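# Carry tube rack through self-closing door to desk

## Task

Move the tube rack from the counter, passing through the door that swings shut on its own, and set it on the desk. At the end the rack must stand upright with each tube seated all the way down in a hole, and the door must be closed. The rack or any tube touching the floor counts as failure. Either robot alone or both together may do it. Finish by releasing the rack and moving the robots away from it. A robot that falls over or is left leaning also counts as failure.

## Robot and tools

Robots. Two identical Hello Robot Stretch 3 units, r1 and r2. Each has a base with two drive wheels and a passive omni wheel at the back, a lift that slides up a mast, and a telescoping arm that reaches out to the robot's right. The gripper cannot move forward on its own; drive the base for that. The base measures 0.33 m long by 0.34 m wide and spins about the point midway between the drive wheels, 0.05 m behind its front edge. Stowed (arm in, wrist folded), the wrist pokes up to 0.06 m beyond the right side and a spin clears a 0.28 m radius; an unfolded level wrist reaches outside that radius.

Frames. Base frame: origin on the floor between the drive wheels, x forward, y left, z up. The odometry frame is the base frame where the robot began the scene. hand_pose is expressed in the base frame at the spot where closed fingertips meet; with all wrist joints at zero its x axis points up, y back toward the mast, z toward the robot's rear. Every robot reports in its own frames, so only images, lidar_m, wrist_depth_mm and head_depth_mm reveal where the two robots sit relative to each other. Camera calibration (intrinsics and T_world_to_cam, where world means the carrying robot's base frame) is supplied; expect small errors, larger for the wrist camera when the arm is extended.

execute_actions. Argument actions: a list holding one action or nothing (empty just returns state and pictures). An action is an object with optional keys r1 and r2. Per robot:
- base: exactly one of translate_m (relative straight drive in metres from the base's last reported position, forward positive, -1 to 1) or rotate_rad (relative turn in place, counter-clockwise seen from above positive, -3.2 to 3.2). No sideways motion.
- joints: absolute targets by name: lift_m 0 to 1.1 (arm height); arm_m 0 to 0.52 (extension); wrist_yaw_rad -1.345 to 4.42 (0 along the arm, positive toward the front, 3.0 folded over the base); wrist_pitch_rad -1.57 to 0.451 (0 level, negative tips down); wrist_roll_rad -2.911 to 2.911 (0 fingers side by side); gripper_m -0.089 to 0.179 (larger is wider; true fingertip gap is 0.007 less when almost shut, 0.025 less when fully open, zero below 0.007); head_pan_rad -3.953 to 1.73 (0 forward, positive left, -1.57 toward the arm); head_tilt_rad -1.53 to 0.419 (negative down).
- contact_limits: {arm_m: effort percent 1 to 100}; the arm halts with contact_stop when its effort hits that value, and it caps holding force until the next action. Too small halts immediately.
All motions in an action begin together; each lasts at most 15 s. Anything omitted may keep pushing toward an earlier target unseen. A bad key or value rejects the whole call. cameras: list of names (r1_head_camera, r1_nav_camera, r1_wrist_camera, r2_head_camera, r2_nav_camera, r2_wrist_camera, or all); omitted/null means all, [] none. If a result reports a stop, later motion calls in the same reply are skipped.

wait: seconds 0 to 10; commands nothing and returns the same report. zoom_image: camera plus region [x0, y0, x1, y1] in pixels of that camera's latest full image, top-left origin, no larger than 504 by 504. finished_scene: scene, the number of the current scene; irreversible, so call it only once the goal holds steadily.

Result lines. joint_positions; base_status and joint_status (done, off_target meaning it rests away from target and may still push, contact_stop, time_out, torque_fault); on_its_own for things not commanded this call (held at gives the target, not the position); motor_effort in percent, positive toward larger joint values, bracketed number is the peak (noisy, biased); base_odometry from wheel counts (slip counts as motion), heading -3.142 to 3.142; turned_by_wheels and turned_by_imu since last report; base_tilt in degrees, forward and right positive, with a fixed offset of up to about 4; lidar_m: 12 distances in metres, 30 degree sectors, 1st ahead then counter-clockwise (4th left, 7th behind, 10th right), plane 0.17 m above floor, range 0.15 to 12, dash means nothing, misses clear objects and thin legs, own parts block the 5th sector and, with the lift low, parts of 6th, 9th, 10th; wrist_depth_mm (45 to 1000) and head_depth_mm (280 to 4000): 7 by 7 grids of median depth from top left, head image sent rotated; contact_limits line; pictures line naming image order. Thinking time lets the scene keep running while the last command holds.

Stops. Arm and lift stop and go limp after pushing firmly (a heavy load may sag a limp lift). Base, wrist and head never auto-stop. A wrist servo pushed hard for several seconds switches off for 10 s and ignores commands.

Speed. Fast base (0.30 m/s, 1.9 rad/s) only with lift_m under 0.30, arm_m under 0.03 and wrist_yaw_rad over 2.54; otherwise 0.10 m/s and 0.63 rad/s.

Gripper. Close below the object's width to grasp (lower squeezes harder, but a stall guard may weaken it); open at least 0.02 past the touch value to release. Status does not confirm a grasp; check images.

Avoid. Fold or unfold the wrist only with lift_m 0.32 to 0.95, wrist_pitch_rad -0.4 and roll near 0; after folding the lift may drop to 0.25. With yaw below -0.4 pitch to -0.5 or lower. Never let robots press together: once bases touch, any further drive presses hard and can end the run; nothing in the state reports robot contact. Two robots given equal drives can differ up to 2.5 cm, straining a shared load and tipping a robot. Pushing the arm into something rigid with the gripper above about 0.45 m, repeated pushes, driving while hooked on something fixed, or snagging furniture (especially reversing) can tip the robot; reverse in small steps, free the gripper, and lower the lift to about 0.2 if it stays tilted. Keep rack and tubes off the floor, avoid drops and slams, and expect occasional brief nudges to loose objects.

Each tool is called after ">>>" as name([rows], argument=value, ...), one row to a line, values as JSON.

## Session

>>> execute_actions(actions=[])

Scene clock: 0.00 s.
r1.base_odometry: x=+0.000 y=+0.000 heading=+0.000 (m, m, rad; r1's odometry frame)
r1.turned_by_wheels: +0.000 (rad since the last result)
r1.turned_by_imu: +0.000 (rad since the last result)
r1.base_tilt: forward=+1.4 right=+0.4 (deg)
r1.lidar_m: 0.87 0.81 0.82 1.04 1.73 1.77 2.25 1.39 1.42 0.96 0.90 0.91
r1.head_depth_mm: 1062 1063 1065 1063 1070 1068 1076 / 1062 1064 1070 1075 1082 1085 1088 / 975 986 991 993 995 1005 1006 / 911 914 916 921 923 930 934 / 830 832 837 841 844 848 851 / 792 794 799 800 803 807 800 / 748 751 752 755 757 759 758
r1.base_status: not commanded
r1.joint_positions: lift_m=+0.416 arm_m=+0.002 wrist_yaw_rad=+2.848 wrist_pitch_rad=-0.363 wrist_roll_rad=+0.017 gripper_m=+0.037 head_pan_rad=-0.017 head_tilt_rad=+0.004
r1.joint_status: not commanded
r1.motor_effort: left_wheel=+0 right_wheel=+1 lift_m=+26 arm_m=+0 wrist_yaw_rad=+1 wrist_pitch_rad=+8 wrist_roll_rad=+0 gripper_m=+0 head_pan_rad=+0 head_tilt_rad=+2 (%)
r1.hand_pose: x=+0.0456 y=+0.0742 z=+0.4415 quat_wxyz=(+0.229, +0.712, +0.023, +0.663) (m; r1's base frame)
r1.wrist_depth_mm: - - - 950 799 662 589 / - - - - 856 715 620 / - - - - 927 772 647 / 952 - - - 949 819 697 / 813 - 830 773 817 782 741 / 682 - 691 647 - 673 660 / 576 578 574 569 573 569 570
r2.base_odometry: x=+0.000 y=+0.000 heading=+0.000 (m, m, rad; r2's odometry frame)
r2.turned_by_wheels: +0.000 (rad since the last result)
r2.turned_by_imu: +0.000 (rad since the last result)
r2.base_tilt: forward=-1.2 right=+0.1 (deg)
r2.lidar_m: 1.39 2.22 1.76 1.74 1.20 0.93 0.92 0.98 0.90 0.89 0.95 1.42
r2.head_depth_mm: 1917 2156 2156 2155 2152 2151 2147 / 1904 2163 2165 2185 2159 2160 2048 / 1902 2201 2197 2176 2194 2210 1948 / 1896 2213 2215 2216 2196 2228 1410 / 1904 2253 2265 2242 2224 2249 2161 / 1881 2268 2271 2254 2265 2275 2238 / 1890 2289 2284 2283 2299 2283 2269
r2.base_status: not commanded
r2.joint_positions: lift_m=+0.381 arm_m=+0.002 wrist_yaw_rad=+2.878 wrist_pitch_rad=-0.598 wrist_roll_rad=+0.019 gripper_m=+0.037 head_pan_rad=+0.018 head_tilt_rad=+0.004
r2.joint_status: not commanded
r2.motor_effort: left_wheel=-1 right_wheel=+1 lift_m=+29 arm_m=+0 wrist_yaw_rad=+0 wrist_pitch_rad=+4 wrist_roll_rad=+0 gripper_m=+0 head_pan_rad=+0 head_tilt_rad=+3 (%)
r2.hand_pose: x=+0.0305 y=+0.0442 z=+0.3554 quat_wxyz=(+0.297, +0.703, +0.115, +0.636) (m; r2's base frame)
r2.wrist_depth_mm: - - - - - - - / - - - - - - - / 809 848 867 875 864 882 885 / 709 - 722 722 734 739 742 / 612 - 637 626 633 628 635 / 542 538 - 554 563 551 562 / 492 - - 490 481 493 497
pictures: r1_head_camera (sideways: a quarter turn clockwise sets it upright), r1_nav_camera (sideways: a quarter turn counterclockwise sets it upright), r1_wrist_camera, r2_head_camera (sideways: a quarter turn clockwise sets it upright), r2_nav_camera (sideways: a quarter turn counterclockwise sets it upright), r2_wrist_camera
Images, in order (width x height): r1_head_camera 896x504, r1_nav_camera 672x504, r1_wrist_camera 644x364, r2_head_camera 896x504, r2_nav_camera 672x504, r2_wrist_camera 644x364.

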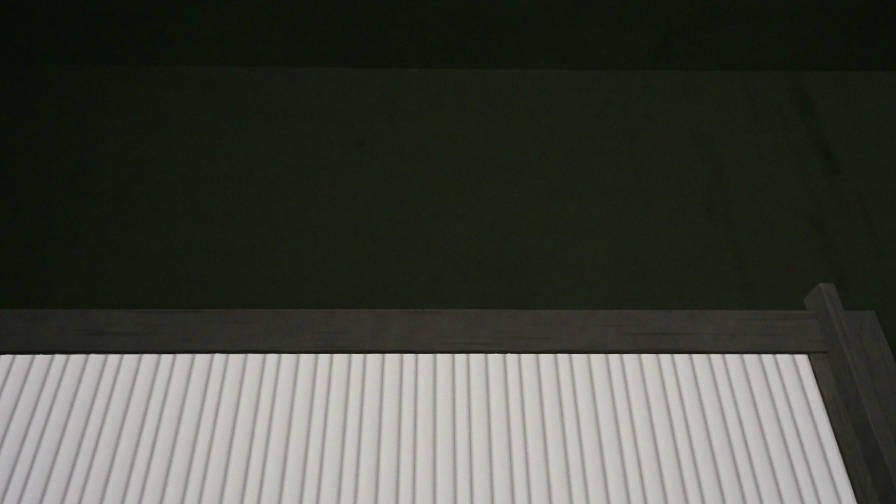

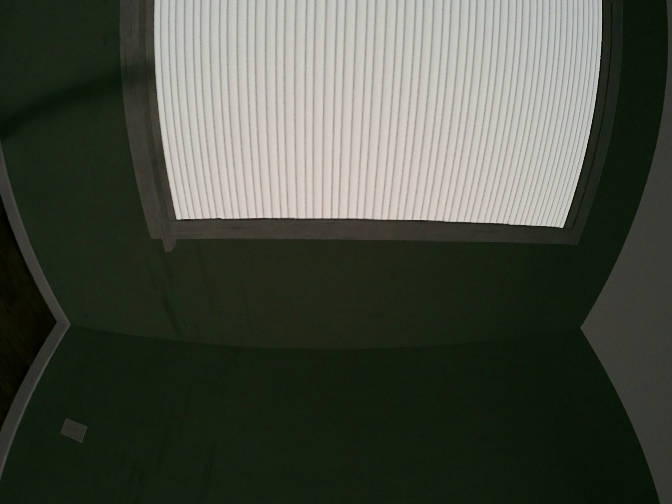

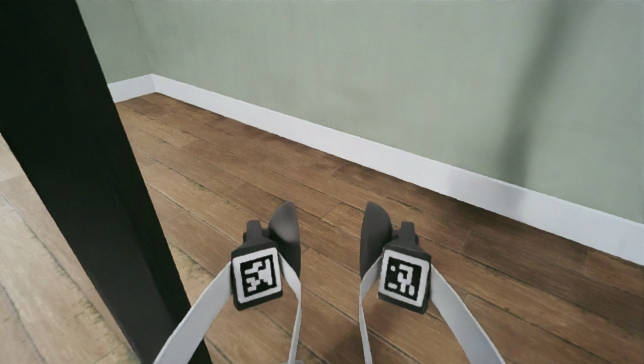

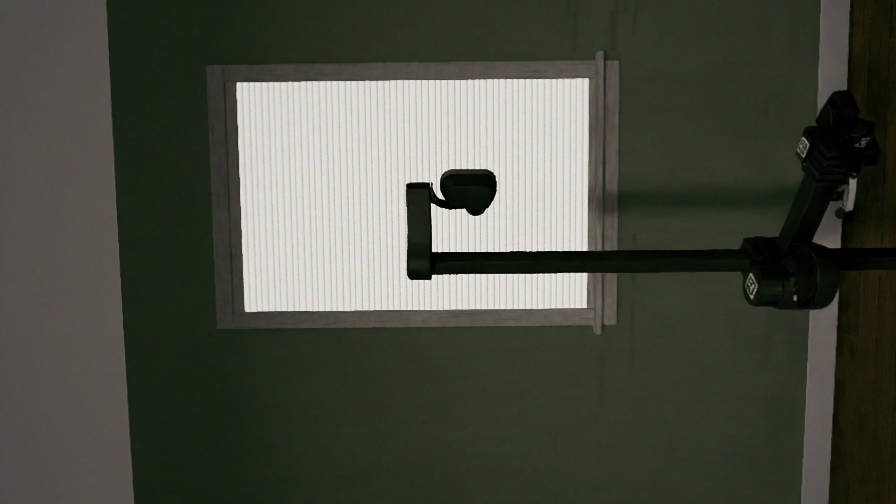

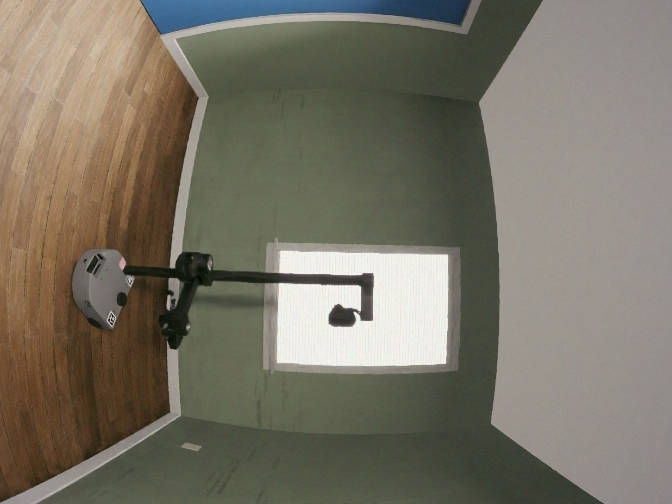

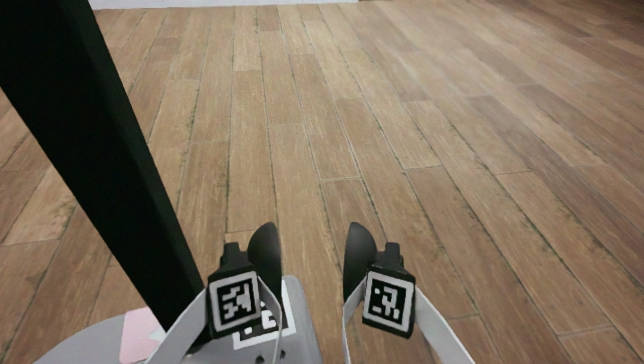

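>>> execute_actions([
  {"r1":{"joints":{"head_pan_rad":-3.6,"head_tilt_rad":-0.4}},"r2":{"joints":{"head_pan_rad":-3.1,"head_tilt_rad":-0.5}}},
], cameras=["r1_head_camera","r1_nav_camera","r2_head_camera","r2_nav_camera"])

Scene clock: 3.93 s.
r1.base_odometry: x=+0.000 y=+0.000 heading=+0.000 (m, m, rad; r1's odometry frame)
r1.turned_by_wheels: +0.000 (rad since the last result)
r1.turned_by_imu: +0.000 (rad since the last result)
r1.base_tilt: forward=+1.4 right=+0.4 (deg)
r1.lidar_m: 0.87 0.81 0.82 1.05 1.73 1.76 2.25 1.39 1.42 0.96 0.89 0.91
r1.head_depth_mm: 1501 1589 1703 1818 1967 1728 1416 / 1588 1689 1815 1948 2103 1746 1421 / 1679 1781 1917 2080 2192 1741 1415 / 1763 1908 2062 2249 2299 1751 1417 / 1878 2040 2205 2430 2310 1752 1420 / 2000 2188 2403 2637 2302 1762 1434 / 2169 2355 2610 2841 2304 1761 1425
r1.base_status: not commanded
r1.joint_positions: lift_m=+0.416 arm_m=+0.002 wrist_yaw_rad=+2.848 wrist_pitch_rad=-0.363 wrist_roll_rad=+0.017 gripper_m=+0.037 head_pan_rad=-3.593 head_tilt_rad=-0.395
r1.joint_status: all done
r1.motor_effort: left_wheel=+0(0) right_wheel=+1(1) lift_m=+26(26) arm_m=+0(0) wrist_yaw_rad=+0(0) wrist_pitch_rad=+8(8) wrist_roll_rad=+0(0) gripper_m=+0(0) head_pan_rad=-2(34) head_tilt_rad=-2(27) (%)
r1.hand_pose: x=+0.0456 y=+0.0742 z=+0.4415 quat_wxyz=(+0.229, +0.712, +0.023, +0.663) (m; r1's base frame)
r1.wrist_depth_mm: - - - 962 780 681 594 / - - - - 850 718 624 / - - - - 925 762 659 / 983 - - 985 918 829 703 / 810 - 796 817 821 791 731 / 679 - 678 663 - 670 643 / 573 586 580 582 566 580 572
r2.base_odometry: x=+0.000 y=+0.000 heading=+0.000 (m, m, rad; r2's odometry frame)
r2.turned_by_wheels: +0.000 (rad since the last result)
r2.turned_by_imu: +0.001 (rad since the last result)
r2.base_tilt: forward=-1.2 right=+0.1 (deg)
r2.lidar_m: 1.39 2.22 1.77 1.74 1.20 0.93 0.92 0.98 0.90 0.89 0.95 1.42
r2.head_depth_mm: 1268 1385 1124 976 1088 1229 1306 / 1280 1385 1185 986 1105 1251 1305 / 1296 1411 1290 997 1121 1266 1301 / 1308 1430 1278 1005 1133 1292 1304 / 1326 1451 1284 1021 1147 1305 1308 / 1341 1467 1284 1034 1163 1326 1307 / 1365 1485 1285 1049 1174 1354 1305
r2.base_status: not commanded
r2.joint_positions: lift_m=+0.381 arm_m=+0.002 wrist_yaw_rad=+2.878 wrist_pitch_rad=-0.598 wrist_roll_rad=+0.019 gripper_m=+0.037 head_pan_rad=-3.093 head_tilt_rad=-0.494
r2.joint_status: all done
r2.motor_effort: left_wheel=+0(1) right_wheel=+1(1) lift_m=+28(28) arm_m=+0(0) wrist_yaw_rad=+0(0) wrist_pitch_rad=+4(4) wrist_roll_rad=+0(0) gripper_m=+0(0) head_pan_rad=-3(41) head_tilt_rad=-4(36) (%)
r2.hand_pose: x=+0.0305 y=+0.0442 z=+0.3554 quat_wxyz=(+0.297, +0.703, +0.115, +0.636) (m; r2's base frame)
r2.wrist_depth_mm: - - - - - - - / - - - - - - - / 806 848 858 867 881 883 886 / 704 - 724 718 733 745 747 / 609 - 635 631 634 630 640 / 542 538 - 555 565 559 555 / 494 - - 487 479 496 503
pictures: r1_head_camera (sideways: a quarter turn clockwise sets it upright), r1_nav_camera (sideways: a quarter turn counterclockwise sets it upright), r2_head_camera (sideways: a quarter turn clockwise sets it upright), r2_nav_camera (sideways: a quarter turn counterclockwise sets it upright)
camera_calibration (this result's frames):
r1_head_camera: T_world_to_cam=[[0.344843, -0.153497, -0.926025, 1.21766], [-0.383702, -0.923401, 0.010175, -0.00585569], [-0.856654, 0.351809, -0.377325, 0.450525], [0, 0, 0, 1]] pos_world=[-0.0362053, 0.0230018, 1.29764]
r1_nav_camera: T_world_to_cam=[[-0.303956, 0.165819, 0.938144, -1.17909], [0.40327, 0.914556, -0.0309915, 0.0928385], [-0.863125, 0.368905, -0.344855, 0.414994], [0, 0, 0, 1]] pos_world=[-0.0376398, -0.0424836, 1.25215]
r2_head_camera: T_world_to_cam=[[0.466542, 0.017008, -0.884335, 1.16745], [0.0296839, -0.999553, -0.00356385, 0.00298416], [-0.884001, -0.0245879, -0.466838, 0.568434], [0, 0, 0, 1]] pos_world=[-0.0422561, -0.0028966, 1.29779]
r2_nav_camera: T_world_to_cam=[[-0.48697, -0.0552117, 0.871672, -1.08941], [-0.101957, 0.99477, 0.00604902, 0.0474161], [-0.867447, -0.0859277, -0.490053, 0.593366], [0, 0, 0, 1]] pos_world=[-0.0109622, -0.0563298, 1.2401]
Images, in order (width x height): r1_head_camera 896x504, r1_nav_camera 672x504, r2_head_camera 896x504, r2_nav_camera 672x504.

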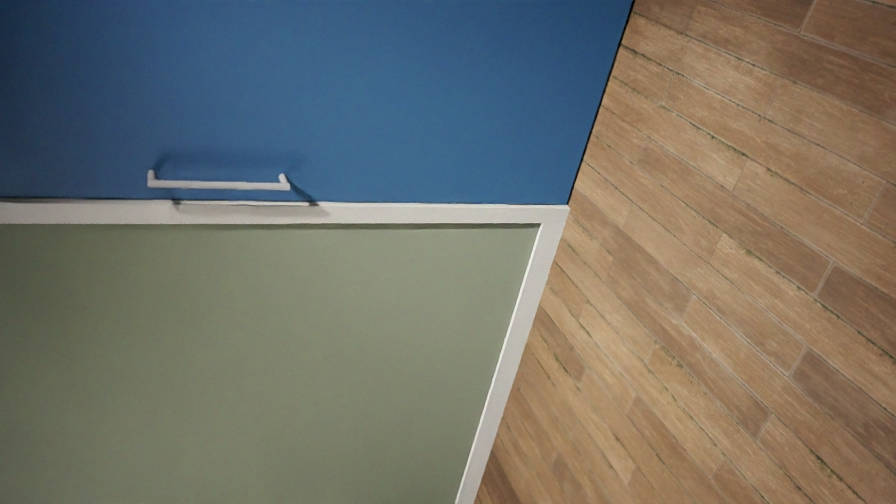

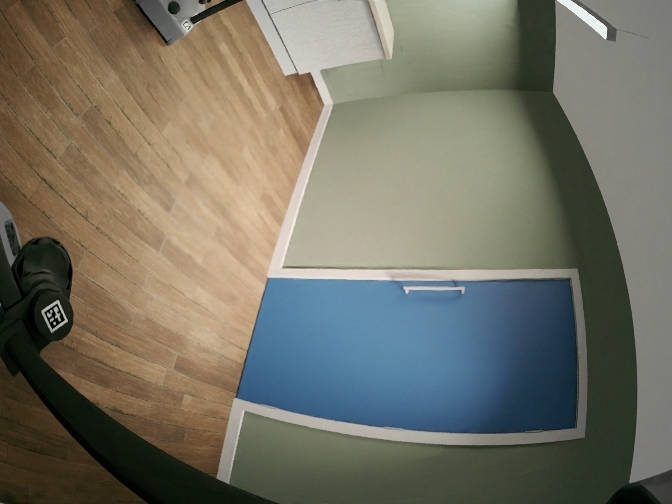

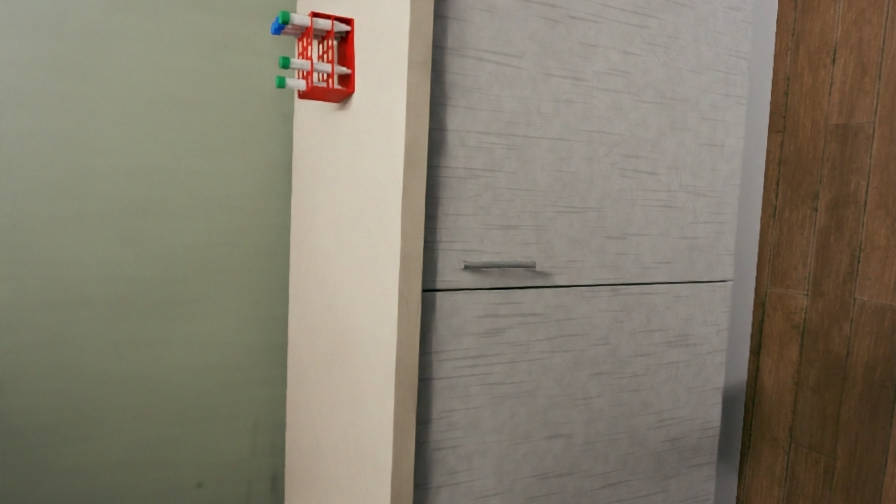

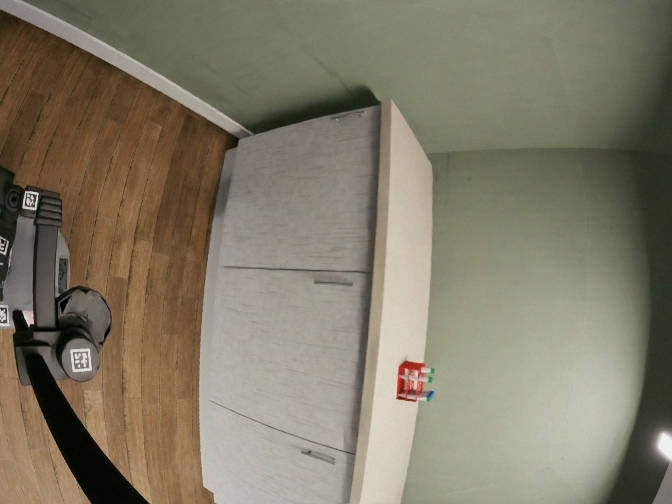

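>>> zoom_image(camera="r2_head_camera", region=[240,0,400,120])

Region (240, 0, 400, 120) of r2_head_camera's 896x504 image, scaled by 3.150, with more detail than that image has; it fills the top 378 rows of this view, and the rest is white.

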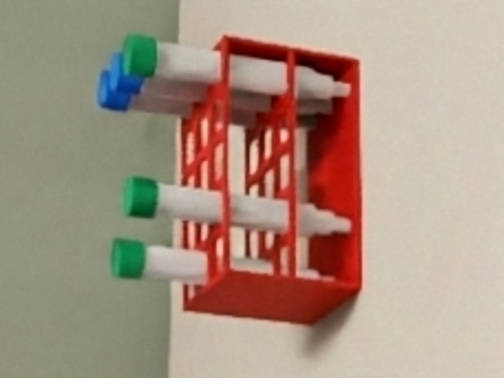

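>>> execute_actions([
  {"r1":{"joints":{"lift_m":0.28,"head_pan_rad":-1.57,"head_tilt_rad":-0.4},"base":{"rotate_rad":3.02}},"r2":{"base":{"rotate_rad":-0.5},"joints":{"lift_m":0.28,"wrist_pitch_rad":-0.4,"head_pan_rad":-1.57,"head_tilt_rad":-0.6}}},
], cameras=[])

>>> execute_actions([
  {"r1":{"base":{"translate_m":1.0}},"r2":{"base":{"translate_m":-0.546}}},
], cameras=[])

>>> execute_actions([
  {"r1":{"base":{"translate_m":0.14}},"r2":{"base":{"rotate_rad":-1.157}}},
], cameras=[])

>>> execute_actions([
  {"r1":{"base":{"rotate_rad":0.753},"joints":{"lift_m":0.9,"wrist_pitch_rad":-0.4}},"r2":{"joints":{"lift_m":0.94}}},
], cameras=[])

>>> execute_actions([
  {"r1":{"joints":{"wrist_yaw_rad":0,"gripper_m":0.12}},"r2":{"joints":{"wrist_yaw_rad":1.2}}},
], cameras=[])

>>> execute_actions([
  {"r1":{"joints":{"wrist_pitch_rad":0,"lift_m":0.95,"arm_m":0.25}},"r2":{"joints":{"wrist_yaw_rad":0,"wrist_pitch_rad":0,"gripper_m":0.179,"wrist_roll_rad":0}}},
])

Scene clock: 30.23 s.
r1.base_odometry: x=+0.000 y=+0.000 heading=+3.020 (m, m, rad; r1's odometry frame)
r1.turned_by_wheels: +3.020 (rad since the last result)
r1.turned_by_imu: +2.984 (rad since the last result)
r1.base_tilt: forward=+1.4 right=+0.3 (deg)
r1.lidar_m: 2.00 1.40 1.39 1.04 0.90 0.90 0.94 0.81 0.81 0.94 1.61 1.72
r1.head_depth_mm: 781 823 871 919 992 1067 1153 / 846 901 953 1026 1103 1195 1298 / 931 991 1061 1144 1243 1368 1384 / 1027 1102 1194 1303 1423 1580 1417 / 1153 1243 1354 1501 1673 1690 1423 / 1296 1427 1581 1771 2024 1757 1418 / 1500 1643 1783 1916 2035 1761 1431
r1.base_status: done
r1.joint_positions: lift_m=+0.280 arm_m=+0.002 wrist_yaw_rad=+2.848 wrist_pitch_rad=-0.364 wrist_roll_rad=+0.017 gripper_m=+0.037 head_pan_rad=-1.577 head_tilt_rad=-0.395
r1.joint_status: all done
r1.motor_effort: left_wheel=-3(9) right_wheel=+2(9) lift_m=+19(22) arm_m=+0(0) wrist_yaw_rad=+0(0) wrist_pitch_rad=+8(9) wrist_roll_rad=+0(0) gripper_m=+0(0) head_pan_rad=+3(33) head_tilt_rad=-2(3) (%)
r1.hand_pose: x=+0.0456 y=+0.0741 z=+0.3053 quat_wxyz=(+0.229, +0.712, +0.023, +0.663) (m; r1's base frame)
r1.wrist_depth_mm: - 924 - - - - - / - 961 - - - - - / - 983 978 974 999 985 950 / - 754 729 747 722 733 751 / 603 - 602 589 631 593 597 / 506 - 534 505 - 505 494 / 456 - - 434 433 430 428
r2.base_odometry: x=+0.000 y=+0.000 heading=-0.500 (m, m, rad; r2's odometry frame)
r2.turned_by_wheels: -0.500 (rad since the last result)
r2.turned_by_imu: -0.503 (rad since the last result)
r2.base_tilt: forward=-1.2 right=+0.0 (deg)
r2.lidar_m: 1.47 1.35 2.19 1.76 1.74 1.18 0.93 0.92 0.99 0.90 0.88 0.96
r2.head_depth_mm: 932 1050 1198 1392 1572 1474 1235 / 884 989 1126 1293 1537 1472 1236 / 842 942 1059 1209 1421 1473 1231 / 801 893 1002 1135 1314 1434 1238 / 771 848 946 1065 1223 1387 1236 / 739 811 901 1008 1150 1322 1239 / 709 777 856 955 1078 1231 1233
r2.base_status: done
r2.joint_positions: lift_m=+0.281 arm_m=+0.002 wrist_yaw_rad=+2.878 wrist_pitch_rad=-0.422 wrist_roll_rad=+0.019 gripper_m=+0.037 head_pan_rad=-1.577 head_tilt_rad=-0.593
r2.joint_status: all done
r2.motor_effort: left_wheel=+1(7) right_wheel=-1(6) lift_m=+14(24) arm_m=+0(0) wrist_yaw_rad=+1(0) wrist_pitch_rad=+9(9) wrist_roll_rad=+0(0) gripper_m=+0(1) head_pan_rad=+3(41) head_tilt_rad=-3(17) (%)
r2.hand_pose: x=+0.0372 y=+0.0691 z=+0.2924 quat_wxyz=(+0.239, +0.711, +0.054, +0.659) (m; r2's base frame)
r2.wrist_depth_mm: - - - - - - - / - - - - - - - / - 974 986 - - - - / - 758 749 762 760 776 775 / 604 613 638 617 622 630 625 / 515 - - 520 529 524 531 / 457 - - 450 437 455 458
pictures: none
No camera images: the call's "cameras" was empty. Leave "cameras" out to get every camera's image.

Scene clock: 35.17 s.
r1.base_odometry: x=-0.993 y=+0.121 heading=+3.020 (m, m, rad; r1's odometry frame)
r1.turned_by_wheels: +0.000 (rad since the last result)
r1.turned_by_imu: +0.009 (rad since the last result)
r1.base_tilt: forward=+1.4 right=+0.3 (deg)
r1.lidar_m: 1.20 1.66 1.27 1.85 1.60 1.60 1.76 1.51 1.51 1.20 1.04 1.03
r1.head_depth_mm: 1483 1575 1681 1793 1893 1736 1415 / 1404 1528 1666 1845 2000 1738 1406 / 1277 1377 1491 1638 1804 1745 1411 / 1174 1250 1354 1458 1598 1682 1421 / 1078 1143 1226 1322 1416 1544 1420 / 1002 1061 1127 1205 1300 1393 1425 / 935 987 1049 1114 1183 1279 1360
r1.base_status: done
r1.joint_positions: lift_m=+0.280 arm_m=+0.002 wrist_yaw_rad=+2.848 wrist_pitch_rad=-0.364 wrist_roll_rad=+0.017 gripper_m=+0.037 head_pan_rad=-1.577 head_tilt_rad=-0.395
r1.joint_status: not commanded
r1.motor_effort: left_wheel=-2(5) right_wheel=+2(7) lift_m=+20(20) arm_m=+0(0) wrist_yaw_rad=+0(0) wrist_pitch_rad=+8(8) wrist_roll_rad=+0(0) gripper_m=+0(0) head_pan_rad=+4(3) head_tilt_rad=-2(2) (%)
r1.hand_pose: x=+0.0456 y=+0.0741 z=+0.3053 quat_wxyz=(+0.229, +0.712, +0.023, +0.663) (m; r1's base frame)
r1.wrist_depth_mm: - - - - - - - / - - - - - - - / - - 979 993 978 977 927 / - 762 761 745 741 737 721 / 599 - 630 601 623 594 598 / 516 - 527 506 - 505 495 / 454 - - 431 428 429 426
r2.base_odometry: x=-0.479 y=+0.262 heading=-0.500 (m, m, rad; r2's odometry frame)
r2.turned_by_wheels: +0.000 (rad since the last result)
r2.turned_by_imu: +0.001 (rad since the last result)
r2.base_tilt: forward=-1.2 right=+0.0 (deg)
r2.lidar_m: 1.81 1.21 1.29 1.55 1.54 0.53 0.42 0.42 0.45 0.67 1.09 1.19
r2.head_depth_mm: 1163 1307 968 682 636 700 774 / 1105 1234 966 714 777 860 960 / 1051 1171 964 853 962 1087 1213 / 1008 1115 1024 1095 1267 1432 1239 / 963 1062 1179 1330 1527 1467 1237 / 923 1013 1119 1257 1434 1467 1232 / 884 966 1069 1189 1348 1440 1231
r2.base_status: done
r2.joint_positions: lift_m=+0.281 arm_m=+0.002 wrist_yaw_rad=+2.878 wrist_pitch_rad=-0.421 wrist_roll_rad=+0.019 gripper_m=+0.037 head_pan_rad=-1.577 head_tilt_rad=-0.593
r2.joint_status: not commanded
r2.motor_effort: left_wheel=+1(5) right_wheel=-1(5) lift_m=+14(14) arm_m=+0(0) wrist_yaw_rad=+1(0) wrist_pitch_rad=+9(9) wrist_roll_rad=+0(0) gripper_m=-1(0) head_pan_rad=+3(4) head_tilt_rad=-4(4) (%)
r2.hand_pose: x=+0.0372 y=+0.0692 z=+0.2926 quat_wxyz=(+0.238, +0.711, +0.054, +0.660) (m; r2's base frame)
r2.wrist_depth_mm: - - - - - - - / - - - - - - - / - 980 983 - - - - / - 753 763 765 770 773 779 / 605 618 639 621 628 622 632 / 512 - - 521 532 527 529 / 454 - - 452 441 451 457
pictures: none
No camera images: the call's "cameras" was empty. Leave "cameras" out to get every camera's image.

Scene clock: 37.43 s.
r1.base_odometry: x=-1.132 y=+0.139 heading=+3.020 (m, m, rad; r1's odometry frame)
r1.turned_by_wheels: +0.000 (rad since the last result)
r1.turned_by_imu: +0.001 (rad since the last result)
r1.base_tilt: forward=+1.4 right=+0.3 (deg)
r1.lidar_m: 1.08 1.57 1.11 1.79 1.70 1.70 1.86 1.61 1.61 1.08 0.93 0.93
r1.head_depth_mm: 1408 1541 1701 1853 1994 1736 1417 / 1266 1371 1500 1661 1866 1734 1413 / 1150 1234 1348 1470 1608 1680 1410 / 1046 1118 1208 1306 1436 1570 1417 / 975 1035 1109 1194 1283 1396 1420 / 902 955 1019 1087 1166 1258 1353 / 841 891 940 997 1065 1151 1232
r1.base_status: done
r1.joint_positions: lift_m=+0.280 arm_m=+0.002 wrist_yaw_rad=+2.848 wrist_pitch_rad=-0.364 wrist_roll_rad=+0.017 gripper_m=+0.037 head_pan_rad=-1.577 head_tilt_rad=-0.395
r1.joint_status: not commanded
r1.motor_effort: left_wheel=-2(6) right_wheel=+2(5) lift_m=+20(20) arm_m=+0(0) wrist_yaw_rad=+0(1) wrist_pitch_rad=+8(8) wrist_roll_rad=+0(0) gripper_m=+0(0) head_pan_rad=+3(3) head_tilt_rad=-2(1) (%)
r1.hand_pose: x=+0.0456 y=+0.0741 z=+0.3053 quat_wxyz=(+0.229, +0.712, +0.023, +0.663) (m; r1's base frame)
r1.wrist_depth_mm: - - - - - - - / - - - - - - - / - - 983 945 968 931 966 / - 746 772 749 756 747 717 / 605 - 607 611 621 584 595 / 502 - 531 513 - 489 489 / 445 - - 435 430 427 427
r2.base_odometry: x=-0.479 y=+0.262 heading=-1.657 (m, m, rad; r2's odometry frame)
r2.turned_by_wheels: -1.157 (rad since the last result)
r2.turned_by_imu: -1.163 (rad since the last result)
r2.base_tilt: forward=-1.2 right=+0.0 (deg)
r2.lidar_m: 1.09 1.14 1.60 2.73 2.11 1.57 1.53 0.59 0.43 0.42 0.43 0.60
r2.head_depth_mm: 859 955 968 683 545 629 781 / 858 952 964 682 546 625 772 / 859 950 965 680 529 621 765 / 858 949 961 665 528 617 758 / 856 946 964 676 527 613 750 / 855 947 962 679 526 608 743 / 854 942 966 678 526 603 738
r2.base_status: done
r2.joint_positions: lift_m=+0.281 arm_m=+0.002 wrist_yaw_rad=+2.878 wrist_pitch_rad=-0.421 wrist_roll_rad=+0.019 gripper_m=+0.037 head_pan_rad=-1.577 head_tilt_rad=-0.593
r2.joint_status: not commanded
r2.motor_effort: left_wheel=+1(6) right_wheel=-1(5) lift_m=+14(14) arm_m=+0(0) wrist_yaw_rad=+0(0) wrist_pitch_rad=+8(8) wrist_roll_rad=+0(0) gripper_m=+0(0) head_pan_rad=+3(4) head_tilt_rad=-4(5) (%)
r2.hand_pose: x=+0.0372 y=+0.0691 z=+0.2926 quat_wxyz=(+0.238, +0.711, +0.054, +0.660) (m; r2's base frame)
r2.wrist_depth_mm: - - - - - - - / - - - - - - - / - 985 964 - - - 965 / - 758 758 754 771 772 768 / 606 625 634 623 626 625 632 / 512 - - 520 529 531 528 / 458 - - 447 436 454 456
pictures: none
No camera images: the call's "cameras" was empty. Leave "cameras" out to get every camera's image.

Scene clock: 44.27 s.
r1.base_odometry: x=-1.132 y=+0.139 heading=-2.511 (m, m, rad; r1's odometry frame)
r1.turned_by_wheels: +0.753 (rad since the last result)
r1.turned_by_imu: +0.745 (rad since the last result)
r1.base_tilt: forward=+1.4 right=+0.3 (deg)
r1.lidar_m: 1.56 1.11 1.79 1.70 1.74 1.69 1.61 1.38 0.98 0.93 0.96 1.28
r1.head_depth_mm: 777 829 895 972 1062 1168 1288 / 777 834 900 975 1066 1178 1309 / 779 833 898 978 1067 1180 1311 / 779 828 893 981 1073 1182 1302 / 777 834 896 979 1059 1182 1311 / 777 839 908 982 1078 1186 1320 / 782 841 906 986 1081 1191 1317
r1.base_status: done
r1.joint_positions: lift_m=+0.900 arm_m=+0.002 wrist_yaw_rad=+2.848 wrist_pitch_rad=-0.414 wrist_roll_rad=+0.017 gripper_m=+0.037 head_pan_rad=-1.577 head_tilt_rad=-0.396
r1.joint_status: all done
r1.motor_effort: left_wheel=-2(8) right_wheel=+2(7) lift_m=+32(34) arm_m=+0(0) wrist_yaw_rad=+0(0) wrist_pitch_rad=+7(8) wrist_roll_rad=+0(0) gripper_m=+0(0) head_pan_rad=+3(3) head_tilt_rad=-1(3) (%)
r1.hand_pose: x=+0.0438 y=+0.0683 z=+0.9132 quat_wxyz=(+0.246, +0.711, +0.041, +0.657) (m; r1's base frame)
r1.wrist_depth_mm: - - - - - - - / - - - - - - - / - - - - - - - / - - - - - - - / - - - - - - - / - - - - - - - / - - - - - - -
r2.base_odometry: x=-0.479 y=+0.262 heading=-1.657 (m, m, rad; r2's odometry frame)
r2.turned_by_wheels: +0.000 (rad since the last result)
r2.turned_by_imu: +0.001 (rad since the last result)
r2.base_tilt: forward=-1.3 right=+0.0 (deg)
r2.lidar_m: 1.09 1.15 1.61 2.73 2.10 1.58 1.53 0.59 0.43 0.42 0.43 0.59
r2.head_depth_mm: 859 956 967 683 574 - - / 861 955 968 683 555 - 830 / 859 953 961 682 528 - - / 857 949 964 665 528 - - / 855 947 962 676 527 - - / 853 943 961 682 527 591 812 / 852 943 960 681 527 604 737
r2.base_status: not commanded
r2.joint_positions: lift_m=+0.939 arm_m=+0.002 wrist_yaw_rad=+2.878 wrist_pitch_rad=-0.421 wrist_roll_rad=+0.019 gripper_m=+0.037 head_pan_rad=-1.577 head_tilt_rad=-0.593
r2.joint_status: all done
r2.motor_effort: left_wheel=+1(1) right_wheel=-1(1) lift_m=+40(41) arm_m=+0(0) wrist_yaw_rad=+0(0) wrist_pitch_rad=+8(9) wrist_roll_rad=+0(0) gripper_m=-1(1) head_pan_rad=+3(4) head_tilt_rad=-4(3) (%)
r2.hand_pose: x=+0.0372 y=+0.0692 z=+0.9513 quat_wxyz=(+0.238, +0.711, +0.054, +0.660) (m; r2's base frame)
r2.wrist_depth_mm: - - - - - - - / - - - - - - - / - - - - - - - / - - - - - - - / - - - - - - - / - - - - - - - / - - - - - - -
pictures: none
No camera images: the call's "cameras" was empty. Leave "cameras" out to get every camera's image.

Scene clock: 46.70 s.
r1.base_odometry: x=-1.132 y=+0.139 heading=-2.511 (m, m, rad; r1's odometry frame)
r1.turned_by_wheels: +0.000 (rad since the last result)
r1.turned_by_imu: +0.000 (rad since the last result)
r1.base_tilt: forward=+1.4 right=+0.3 (deg)
r1.lidar_m: 1.56 1.11 1.78 1.70 1.74 1.69 1.61 1.39 0.98 0.93 0.96 1.28
r1.head_depth_mm: 777 834 898 972 1068 1172 1294 / 777 833 898 977 1066 1177 - / 780 834 900 977 1071 1178 - / 778 829 890 980 1070 1181 1308 / 775 835 892 979 1059 1182 1312 / 777 839 904 983 1077 1187 1314 / 784 840 906 985 1079 1189 1318
r1.base_status: not commanded
r1.joint_positions: lift_m=+0.900 arm_m=+0.002 wrist_yaw_rad=+0.003 wrist_pitch_rad=-0.414 wrist_roll_rad=+0.017 gripper_m=+0.120 head_pan_rad=-1.577 head_tilt_rad=-0.396
r1.joint_status: all done
r1.motor_effort: left_wheel=-2(2) right_wheel=+2(2) lift_m=+32(32) arm_m=+0(0) wrist_yaw_rad=-2(1) wrist_pitch_rad=+7(7) wrist_roll_rad=+0(0) gripper_m=+0(96) head_pan_rad=+3(3) head_tilt_rad=-2(2) (%)
r1.hand_pose: x=-0.0208 y=-0.3718 z=+0.9132 quat_wxyz=(+0.686, +0.146, -0.697, -0.146) (m; r1's base frame)
r1.wrist_depth_mm: 598 614 608 629 635 635 619 / 662 672 688 684 691 693 697 / 738 736 761 757 767 757 764 / 800 841 813 828 864 869 879 / 930 924 928 930 971 975 - / - - - - - - - / - - - - - - -
r2.base_odometry: x=-0.479 y=+0.262 heading=-1.657 (m, m, rad; r2's odometry frame)
r2.turned_by_wheels: +0.000 (rad since the last result)
r2.turned_by_imu: +0.001 (rad since the last result)
r2.base_tilt: forward=-1.3 right=+0.1 (deg)
r2.lidar_m: 1.09 1.14 1.60 2.73 2.11 1.58 1.53 0.59 0.43 0.42 0.43 0.60
r2.head_depth_mm: 860 954 969 683 575 - - / 861 954 964 683 555 - - / 858 953 963 680 537 - - / 856 948 963 663 528 605 - / 857 946 961 676 527 610 - / 853 946 964 681 527 577 - / 853 943 965 680 527 - -
r2.base_status: not commanded
r2.joint_positions: lift_m=+0.939 arm_m=+0.002 wrist_yaw_rad=+1.202 wrist_pitch_rad=-0.421 wrist_roll_rad=+0.019 gripper_m=+0.037 head_pan_rad=-1.577 head_tilt_rad=-0.593
r2.joint_status: all done
r2.motor_effort: left_wheel=+2(1) right_wheel=-1(2) lift_m=+40(41) arm_m=+0(0) wrist_yaw_rad=-2(2) wrist_pitch_rad=+9(9) wrist_roll_rad=+0(0) gripper_m=-1(1) head_pan_rad=+3(3) head_tilt_rad=-4(4) (%)
r2.hand_pose: x=+0.1875 y=-0.2279 z=+0.9513 quat_wxyz=(+0.650, +0.515, -0.492, +0.264) (m; r2's base frame)
r2.wrist_depth_mm: 773 836 893 949 - 919 752 / 821 895 983 631 579 583 588 / 871 958 - 670 410 403 410 / 932 - - 731 389 309 311 / - - - 864 412 271 251 / - - - - 403 307 218 / - - - - 520 319 217
pictures: none
No camera images: the call's "cameras" was empty. Leave "cameras" out to get every camera's image.

Scene clock: 49.77 s.
r1.base_odometry: x=-1.132 y=+0.139 heading=-2.511 (m, m, rad; r1's odometry frame)
r1.turned_by_wheels: +0.000 (rad since the last result)
r1.turned_by_imu: +0.000 (rad since the last result)
r1.base_tilt: forward=+1.4 right=+0.3 (deg)
r1.lidar_m: 1.56 1.11 1.78 1.70 1.75 1.69 1.61 1.38 0.98 0.93 0.96 1.28
r1.head_depth_mm: 775 828 899 938 1093 1176 1315 / 776 834 899 - - 1177 1307 / 778 836 898 - - 1176 1310 / 780 826 890 978 1070 1183 1314 / 775 834 891 977 1062 1183 1319 / 776 838 906 980 1077 1181 1317 / 781 842 906 986 1079 1192 1326
r1.base_status: not commanded
r1.joint_positions: lift_m=+0.950 arm_m=+0.250 wrist_yaw_rad=+0.002 wrist_pitch_rad=-0.025 wrist_roll_rad=+0.017 gripper_m=+0.120 head_pan_rad=-1.577 head_tilt_rad=-0.396
r1.joint_status: all done
r1.motor_effort: left_wheel=-2(3) right_wheel=+2(2) lift_m=+32(32) arm_m=+3(2) wrist_yaw_rad=-1(2) wrist_pitch_rad=+13(13) wrist_roll_rad=+0(0) gripper_m=+0(0) head_pan_rad=+3(3) head_tilt_rad=-2(1) (%)
r1.hand_pose: x=-0.0210 y=-0.6503 z=+1.0580 quat_wxyz=(+0.701, +0.010, -0.713, -0.008) (m; r1's base frame)
r1.wrist_depth_mm: 392 385 392 404 406 411 415 / 411 405 418 416 421 422 428 / 427 421 424 432 436 438 436 / 440 435 437 450 454 454 472 / 451 468 467 472 479 478 486 / 484 473 483 488 502 - 507 / 491 502 506 518 524 516 523
r2.base_odometry: x=-0.479 y=+0.262 heading=-1.657 (m, m, rad; r2's odometry frame)
r2.turned_by_wheels: +0.000 (rad since the last result)
r2.turned_by_imu: +0.001 (rad since the last result)
r2.base_tilt: forward=-1.2 right=+0.1 (deg)
r2.lidar_m: 1.09 1.14 1.60 2.73 2.11 1.57 1.53 0.59 0.43 0.42 0.43 0.60
r2.head_depth_mm: 859 958 970 684 574 - - / 859 950 967 713 565 - - / 858 953 965 683 - - - / 854 951 962 683 - - 755 / 855 951 962 676 536 612 752 / 853 947 963 711 527 608 744 / 851 944 959 681 526 604 738
r2.base_status: not commanded
r2.joint_positions: lift_m=+0.939 arm_m=+0.002 wrist_yaw_rad=+0.002 wrist_pitch_rad=-0.026 wrist_roll_rad=+0.006 gripper_m=+0.179 head_pan_rad=-1.577 head_tilt_rad=-0.593
r2.joint_status: all done
r2.motor_effort: left_wheel=+1(1) right_wheel=-1(1) lift_m=+41(40) arm_m=+0(0) wrist_yaw_rad=-2(3) wrist_pitch_rad=+10(12) wrist_roll_rad=-3(4) gripper_m=+0(98) head_pan_rad=+4(3) head_tilt_rad=-4(4) (%)
r2.hand_pose: x=-0.0209 y=-0.4026 z=+1.0474 quat_wxyz=(+0.705, +0.010, -0.709, -0.009) (m; r2's base frame)
r2.wrist_depth_mm: 755 745 733 731 729 728 736 / 757 757 762 753 762 742 748 / 787 774 775 769 775 764 778 / 811 803 791 795 789 795 783 / 601 618 568 436 646 660 659 / - 426 417 402 440 443 455 / - 324 327 330 334 329 359
pictures: r1_head_camera (sideways: a quarter turn clockwise sets it upright), r1_nav_camera (sideways: a quarter turn counterclockwise sets it upright), r1_wrist_camera, r2_head_camera (sideways: a quarter turn clockwise sets it upright), r2_nav_camera (sideways: a quarter turn counterclockwise sets it upright), r2_wrist_camera
camera_calibration (this result's frames):
r1_head_camera: T_world_to_cam=[[-0.0100047, 0.377994, -0.925754, 1.21947], [0.998623, 0.0514521, 0.0102162, -0.0143414], [0.0514936, -0.924377, -0.377988, 0.445848], [0, 0, 0, 1]] pos_world=[0.00356382, -0.0480843, 1.29761]
r1_nav_camera: T_world_to_cam=[[-0.018727, -0.346411, 0.937896, -1.18051], [-0.999069, -0.0299681, -0.0310172, 0.101426], [0.0388516, -0.937604, -0.345528, 0.410367], [0, 0, 0, 1]] pos_world=[0.063281, -0.0211393, 1.25213]
r1_wrist_camera: T_world_to_cam=[[-0.999164, -0.0295836, -0.0282134, -0.00828756], [0.0201768, 0.243356, -0.969727, 1.21545], [0.035554, -0.969486, -0.242555, -0.207433], [0, 0, 0, 1]] pos_world=[-0.0254295, -0.497136, 1.12811]
r2_head_camera: T_world_to_cam=[[0.00905389, 0.55244, -0.833503, 1.10395], [0.999682, -0.0246056, -0.00544944, -0.000478602], [-0.0235194, -0.833189, -0.552488, 0.674625], [0, 0, 0, 1]] pos_world=[0.00635016, -0.0477878, 1.29286]
r2_nav_camera: T_world_to_cam=[[0.0279829, -0.573558, 0.818687, -1.02346], [-0.998861, -0.0477093, 0.000716981, 0.0598294], [0.0386477, -0.817774, -0.57424, 0.697372], [0, 0, 0, 1]] pos_world=[0.0614489, -0.0138671, 1.23831]
r2_wrist_camera: T_world_to_cam=[[-0.999254, 0.0364482, -0.0127368, 0.00137117], [0.0181327, 0.151778, -0.988248, 1.13996], [-0.0340867, -0.987742, -0.152326, -0.069174], [0, 0, 0, 1]] pos_world=[-0.0216583, -0.241397, 1.11604]
Images, in order (width x height): r1_head_camera 896x504, r1_nav_camera 672x504, r1_wrist_camera 644x364, r2_head_camera 896x504, r2_nav_camera 672x504, r2_wrist_camera 644x364.

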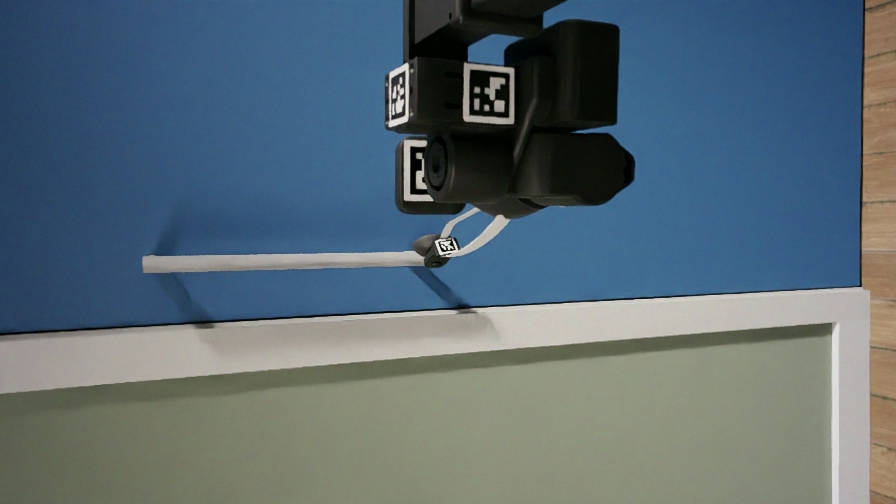

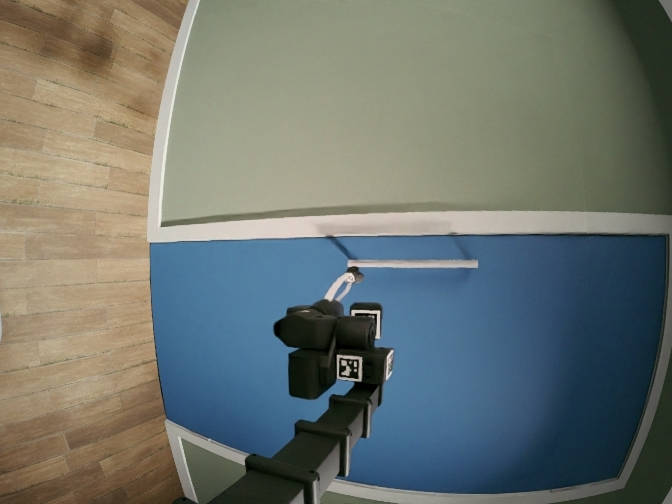

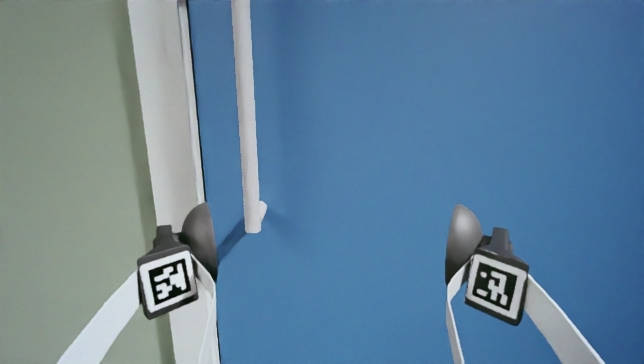

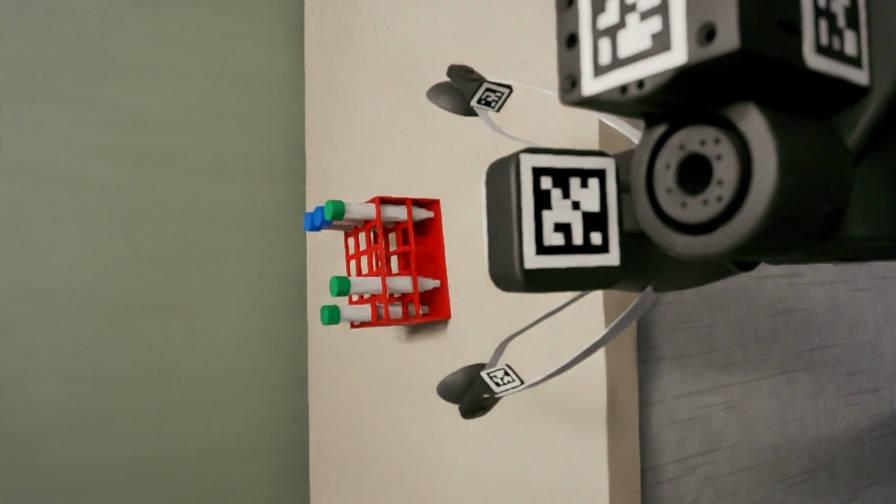

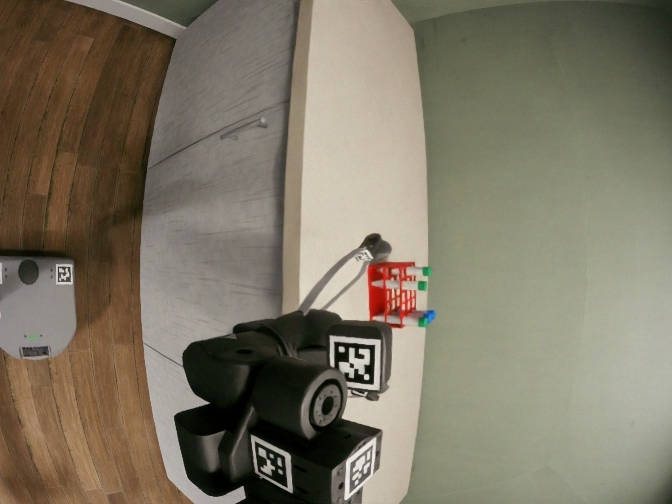

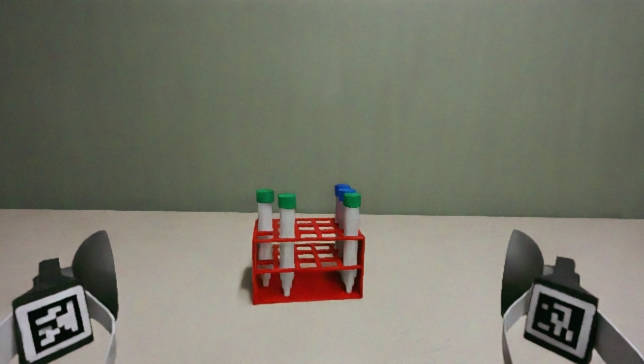

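>>> execute_actions([
  {"r1":{"base":{"rotate_rad":0.035},"joints":{"lift_m":0.93}},"r2":{"base":{"rotate_rad":0.15},"joints":{"wrist_pitch_rad":-0.2}}},
], cameras=[])

>>> execute_actions([
  {"r1":{"base":{"translate_m":0.065},"joints":{"arm_m":0.4}},"r2":{"base":{"translate_m":-0.083},"joints":{"lift_m":0.905,"arm_m":0.15}}},
], cameras=["r1_wrist_camera","r2_wrist_camera","r2_head_camera"])

Scene clock: 63.17 s.
r1.base_odometry: x=-1.132 y=+0.139 heading=-2.476 (m, m, rad; r1's odometry frame)
r1.turned_by_wheels: +0.035 (rad since the last result)
r1.turned_by_imu: +0.035 (rad since the last result)
r1.base_tilt: forward=+1.4 right=+0.3 (deg)
r1.lidar_m: 1.56 1.11 1.76 1.70 1.77 1.67 1.61 1.33 0.97 0.93 0.97 1.32
r1.head_depth_mm: 771 824 887 940 - 1158 1289 / 773 829 891 941 - 1167 1299 / 779 832 895 945 - 1180 1308 / 782 829 893 970 1076 1185 1315 / 774 834 898 976 1073 1191 1309 / 787 843 911 992 1085 1205 1321 / 791 849 918 999 1094 1209 1324
r1.base_status: done
r1.joint_positions: lift_m=+0.930 arm_m=+0.250 wrist_yaw_rad=+0.002 wrist_pitch_rad=-0.025 wrist_roll_rad=+0.017 gripper_m=+0.120 head_pan_rad=-1.577 head_tilt_rad=-0.396
r1.joint_status: all done
r1.motor_effort: left_wheel=-2(6) right_wheel=+2(6) lift_m=+20(29) arm_m=+3(3) wrist_yaw_rad=-1(1) wrist_pitch_rad=+13(13) wrist_roll_rad=+0(0) gripper_m=+0(0) head_pan_rad=+3(3) head_tilt_rad=-1(1) (%)
r1.hand_pose: x=-0.0210 y=-0.6503 z=+1.0386 quat_wxyz=(+0.701, +0.010, -0.713, -0.008) (m; r1's base frame)
r1.wrist_depth_mm: 405 397 390 403 403 395 406 / 414 414 409 421 423 417 413 / 433 434 423 432 437 425 431 / 455 449 438 450 450 449 449 / 468 466 460 464 471 457 462 / 492 498 483 491 488 - 489 / 518 516 514 513 515 517 518
r2.base_odometry: x=-0.479 y=+0.262 heading=-1.507 (m, m, rad; r2's odometry frame)
r2.turned_by_wheels: +0.150 (rad since the last result)
r2.turned_by_imu: +0.152 (rad since the last result)
r2.base_tilt: forward=-1.2 right=+0.0 (deg)
r2.lidar_m: 1.09 1.21 1.93 1.26 1.24 1.54 1.53 0.51 0.42 0.42 0.46 0.72
r2.head_depth_mm: 833 918 970 682 575 - - / 843 932 964 663 521 - - / 855 946 960 665 - - - / 866 958 962 681 - - 770 / 877 973 964 681 545 643 782 / 892 989 962 681 537 648 803 / 903 1004 960 680 563 662 827
r2.base_status: done
r2.joint_positions: lift_m=+0.939 arm_m=+0.002 wrist_yaw_rad=+0.001 wrist_pitch_rad=-0.213 wrist_roll_rad=+0.006 gripper_m=+0.179 head_pan_rad=-1.577 head_tilt_rad=-0.593
r2.joint_status: all done
r2.motor_effort: left_wheel=-2(3) right_wheel=+2(4) lift_m=+40(41) arm_m=+0(1) wrist_yaw_rad=-1(2) wrist_pitch_rad=+5(9) wrist_roll_rad=-3(3) gripper_m=+0(0) head_pan_rad=+3(3) head_tilt_rad=-4(3) (%)
r2.hand_pose: x=-0.0212 y=-0.3924 z=+1.0003 quat_wxyz=(+0.701, +0.076, -0.705, -0.075) (m; r2's base frame)
r2.wrist_depth_mm: 811 782 755 729 690 666 652 / 872 830 786 758 733 693 674 / 788 816 818 786 713 737 701 / 494 503 513 453 423 540 553 / 361 367 369 375 379 387 390 / - 288 290 293 294 296 303 / - 235 237 240 241 239 257
pictures: none
No camera images: the call's "cameras" was empty. Leave "cameras" out to get every camera's image.

Scene clock: 65.53 s.
r1.base_odometry: x=-1.183 y=+0.098 heading=-2.476 (m, m, rad; r1's odometry frame)
r1.turned_by_wheels: +0.000 (rad since the last result)
r1.turned_by_imu: +0.000 (rad since the last result)
r1.base_tilt: forward=+1.4 right=+0.3 (deg)
r1.lidar_m: 1.50 1.03 1.76 1.70 1.76 1.74 1.68 1.34 0.97 0.92 0.97 1.32
r1.head_depth_mm: 768 824 884 - 1064 1159 1291 / 772 827 884 - 1060 1168 1298 / 776 823 889 - 1066 1178 1311 / 775 826 891 981 1060 1180 1311 / 784 840 906 987 1079 1194 1319 / 789 844 912 991 1087 1205 1320 / 790 850 917 1004 1095 1209 1330
r1.base_status: done
r1.joint_positions: lift_m=+0.930 arm_m=+0.400 wrist_yaw_rad=+0.002 wrist_pitch_rad=-0.024 wrist_roll_rad=+0.017 gripper_m=+0.120 head_pan_rad=-1.577 head_tilt_rad=-0.396
r1.joint_status: all done
r1.motor_effort: left_wheel=-2(3) right_wheel=+2(5) lift_m=+20(20) arm_m=+3(5) wrist_yaw_rad=-2(1) wrist_pitch_rad=+13(13) wrist_roll_rad=+0(0) gripper_m=+0(0) head_pan_rad=+3(3) head_tilt_rad=-2(2) (%)
r1.hand_pose: x=-0.0210 y=-0.8003 z=+1.0386 quat_wxyz=(+0.701, +0.009, -0.713, -0.008) (m; r1's base frame)
r1.wrist_depth_mm: 263 262 259 264 263 263 263 / 275 272 268 271 274 271 268 / 284 282 275 282 282 284 281 / 299 299 286 296 297 291 294 / 307 305 307 307 305 302 305 / 324 321 311 326 324 - 319 / 336 337 324 335 336 332 334
r2.base_odometry: x=-0.485 y=+0.344 heading=-1.507 (m, m, rad; r2's odometry frame)
r2.turned_by_wheels: +0.000 (rad since the last result)
r2.turned_by_imu: +0.000 (rad since the last result)
r2.base_tilt: forward=-1.2 right=+0.1 (deg)
r2.lidar_m: 1.18 1.31 2.08 1.16 1.16 1.45 1.45 0.50 0.41 0.40 0.44 0.69
r2.head_depth_mm: 820 908 964 744 - 572 685 / 831 917 964 784 - 583 702 / 844 931 961 - - 595 718 / 855 946 963 - - 606 735 / 863 956 957 674 527 611 756 / 877 973 961 680 527 625 777 / 887 989 962 680 545 639 796
r2.base_status: done
r2.joint_positions: lift_m=+0.906 arm_m=+0.150 wrist_yaw_rad=+0.001 wrist_pitch_rad=-0.215 wrist_roll_rad=+0.006 gripper_m=+0.179 head_pan_rad=-1.577 head_tilt_rad=-0.593
r2.joint_status: all done
r2.motor_effort: left_wheel=-2(6) right_wheel=+2(3) lift_m=+14(36) arm_m=+2(5) wrist_yaw_rad=-1(1) wrist_pitch_rad=+6(6) wrist_roll_rad=-3(3) gripper_m=-1(0) head_pan_rad=+3(3) head_tilt_rad=-4(4) (%)
r2.hand_pose: x=-0.0214 y=-0.5399 z=+0.9662 quat_wxyz=(+0.701, +0.076, -0.705, -0.076) (m; r2's base frame)
r2.wrist_depth_mm: 654 621 598 575 553 536 514 / 687 660 628 607 577 563 539 / 640 682 591 622 569 581 568 / 400 410 269 241 265 440 449 / 294 297 274 269 278 315 318 / - 234 235 238 240 242 247 / - 192 193 195 197 195 208
pictures: r1_wrist_camera, r2_head_camera (sideways: a quarter turn clockwise sets it upright), r2_wrist_camera
camera_calibration (this result's frames):
r1_wrist_camera: T_world_to_cam=[[-0.999166, -0.0295154, -0.0282081, -0.0132424], [0.0201951, 0.24317, -0.969774, 1.23304], [0.0354826, -0.969535, -0.242371, -0.3578], [0, 0, 0, 1]] pos_world=[-0.0254371, -0.647128, 1.10868]
r2_head_camera: T_world_to_cam=[[0.00905389, 0.55244, -0.833503, 1.10395], [0.999682, -0.0246056, -0.00544944, -0.000478604], [-0.0235194, -0.833189, -0.552488, 0.674625], [0, 0, 0, 1]] pos_world=[0.00635016, -0.0477878, 1.29286]
r2_wrist_camera: T_world_to_cam=[[-0.999196, 0.039769, -0.00514111, -0.000626026], [0.0181753, 0.334865, -0.942091, 1.13483], [-0.0357444, -0.941426, -0.335319, -0.0154221], [0, 0, 0, 1]] pos_world=[-0.0218025, -0.394507, 1.06393]
Images, in order (width x height): r1_wrist_camera 644x364, r2_head_camera 896x504, r2_wrist_camera 644x364.

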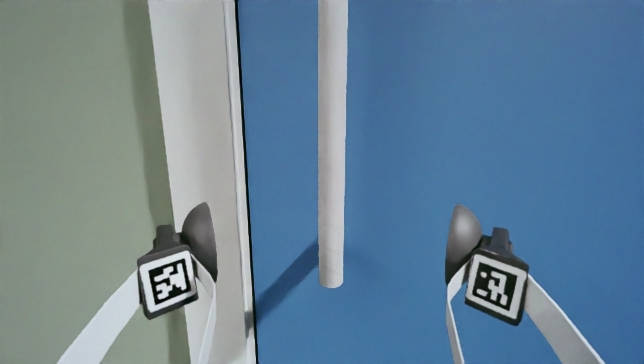

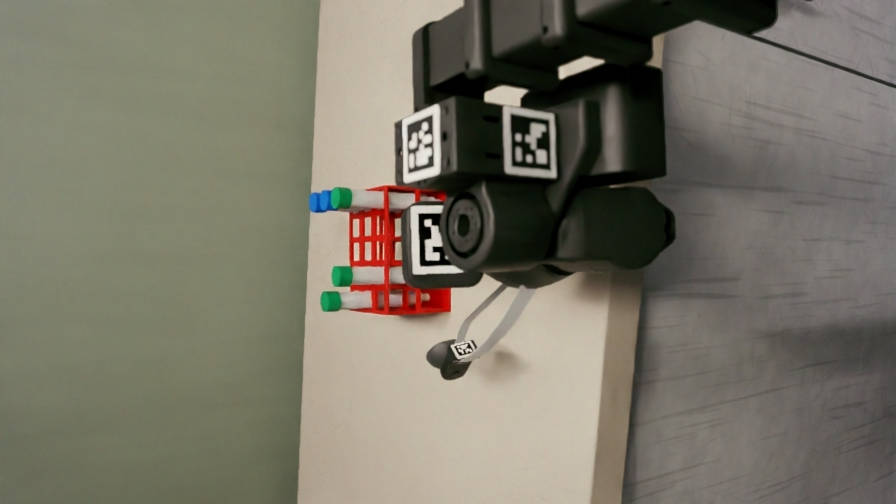

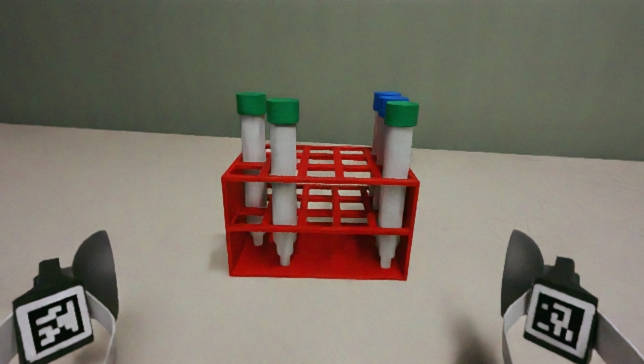

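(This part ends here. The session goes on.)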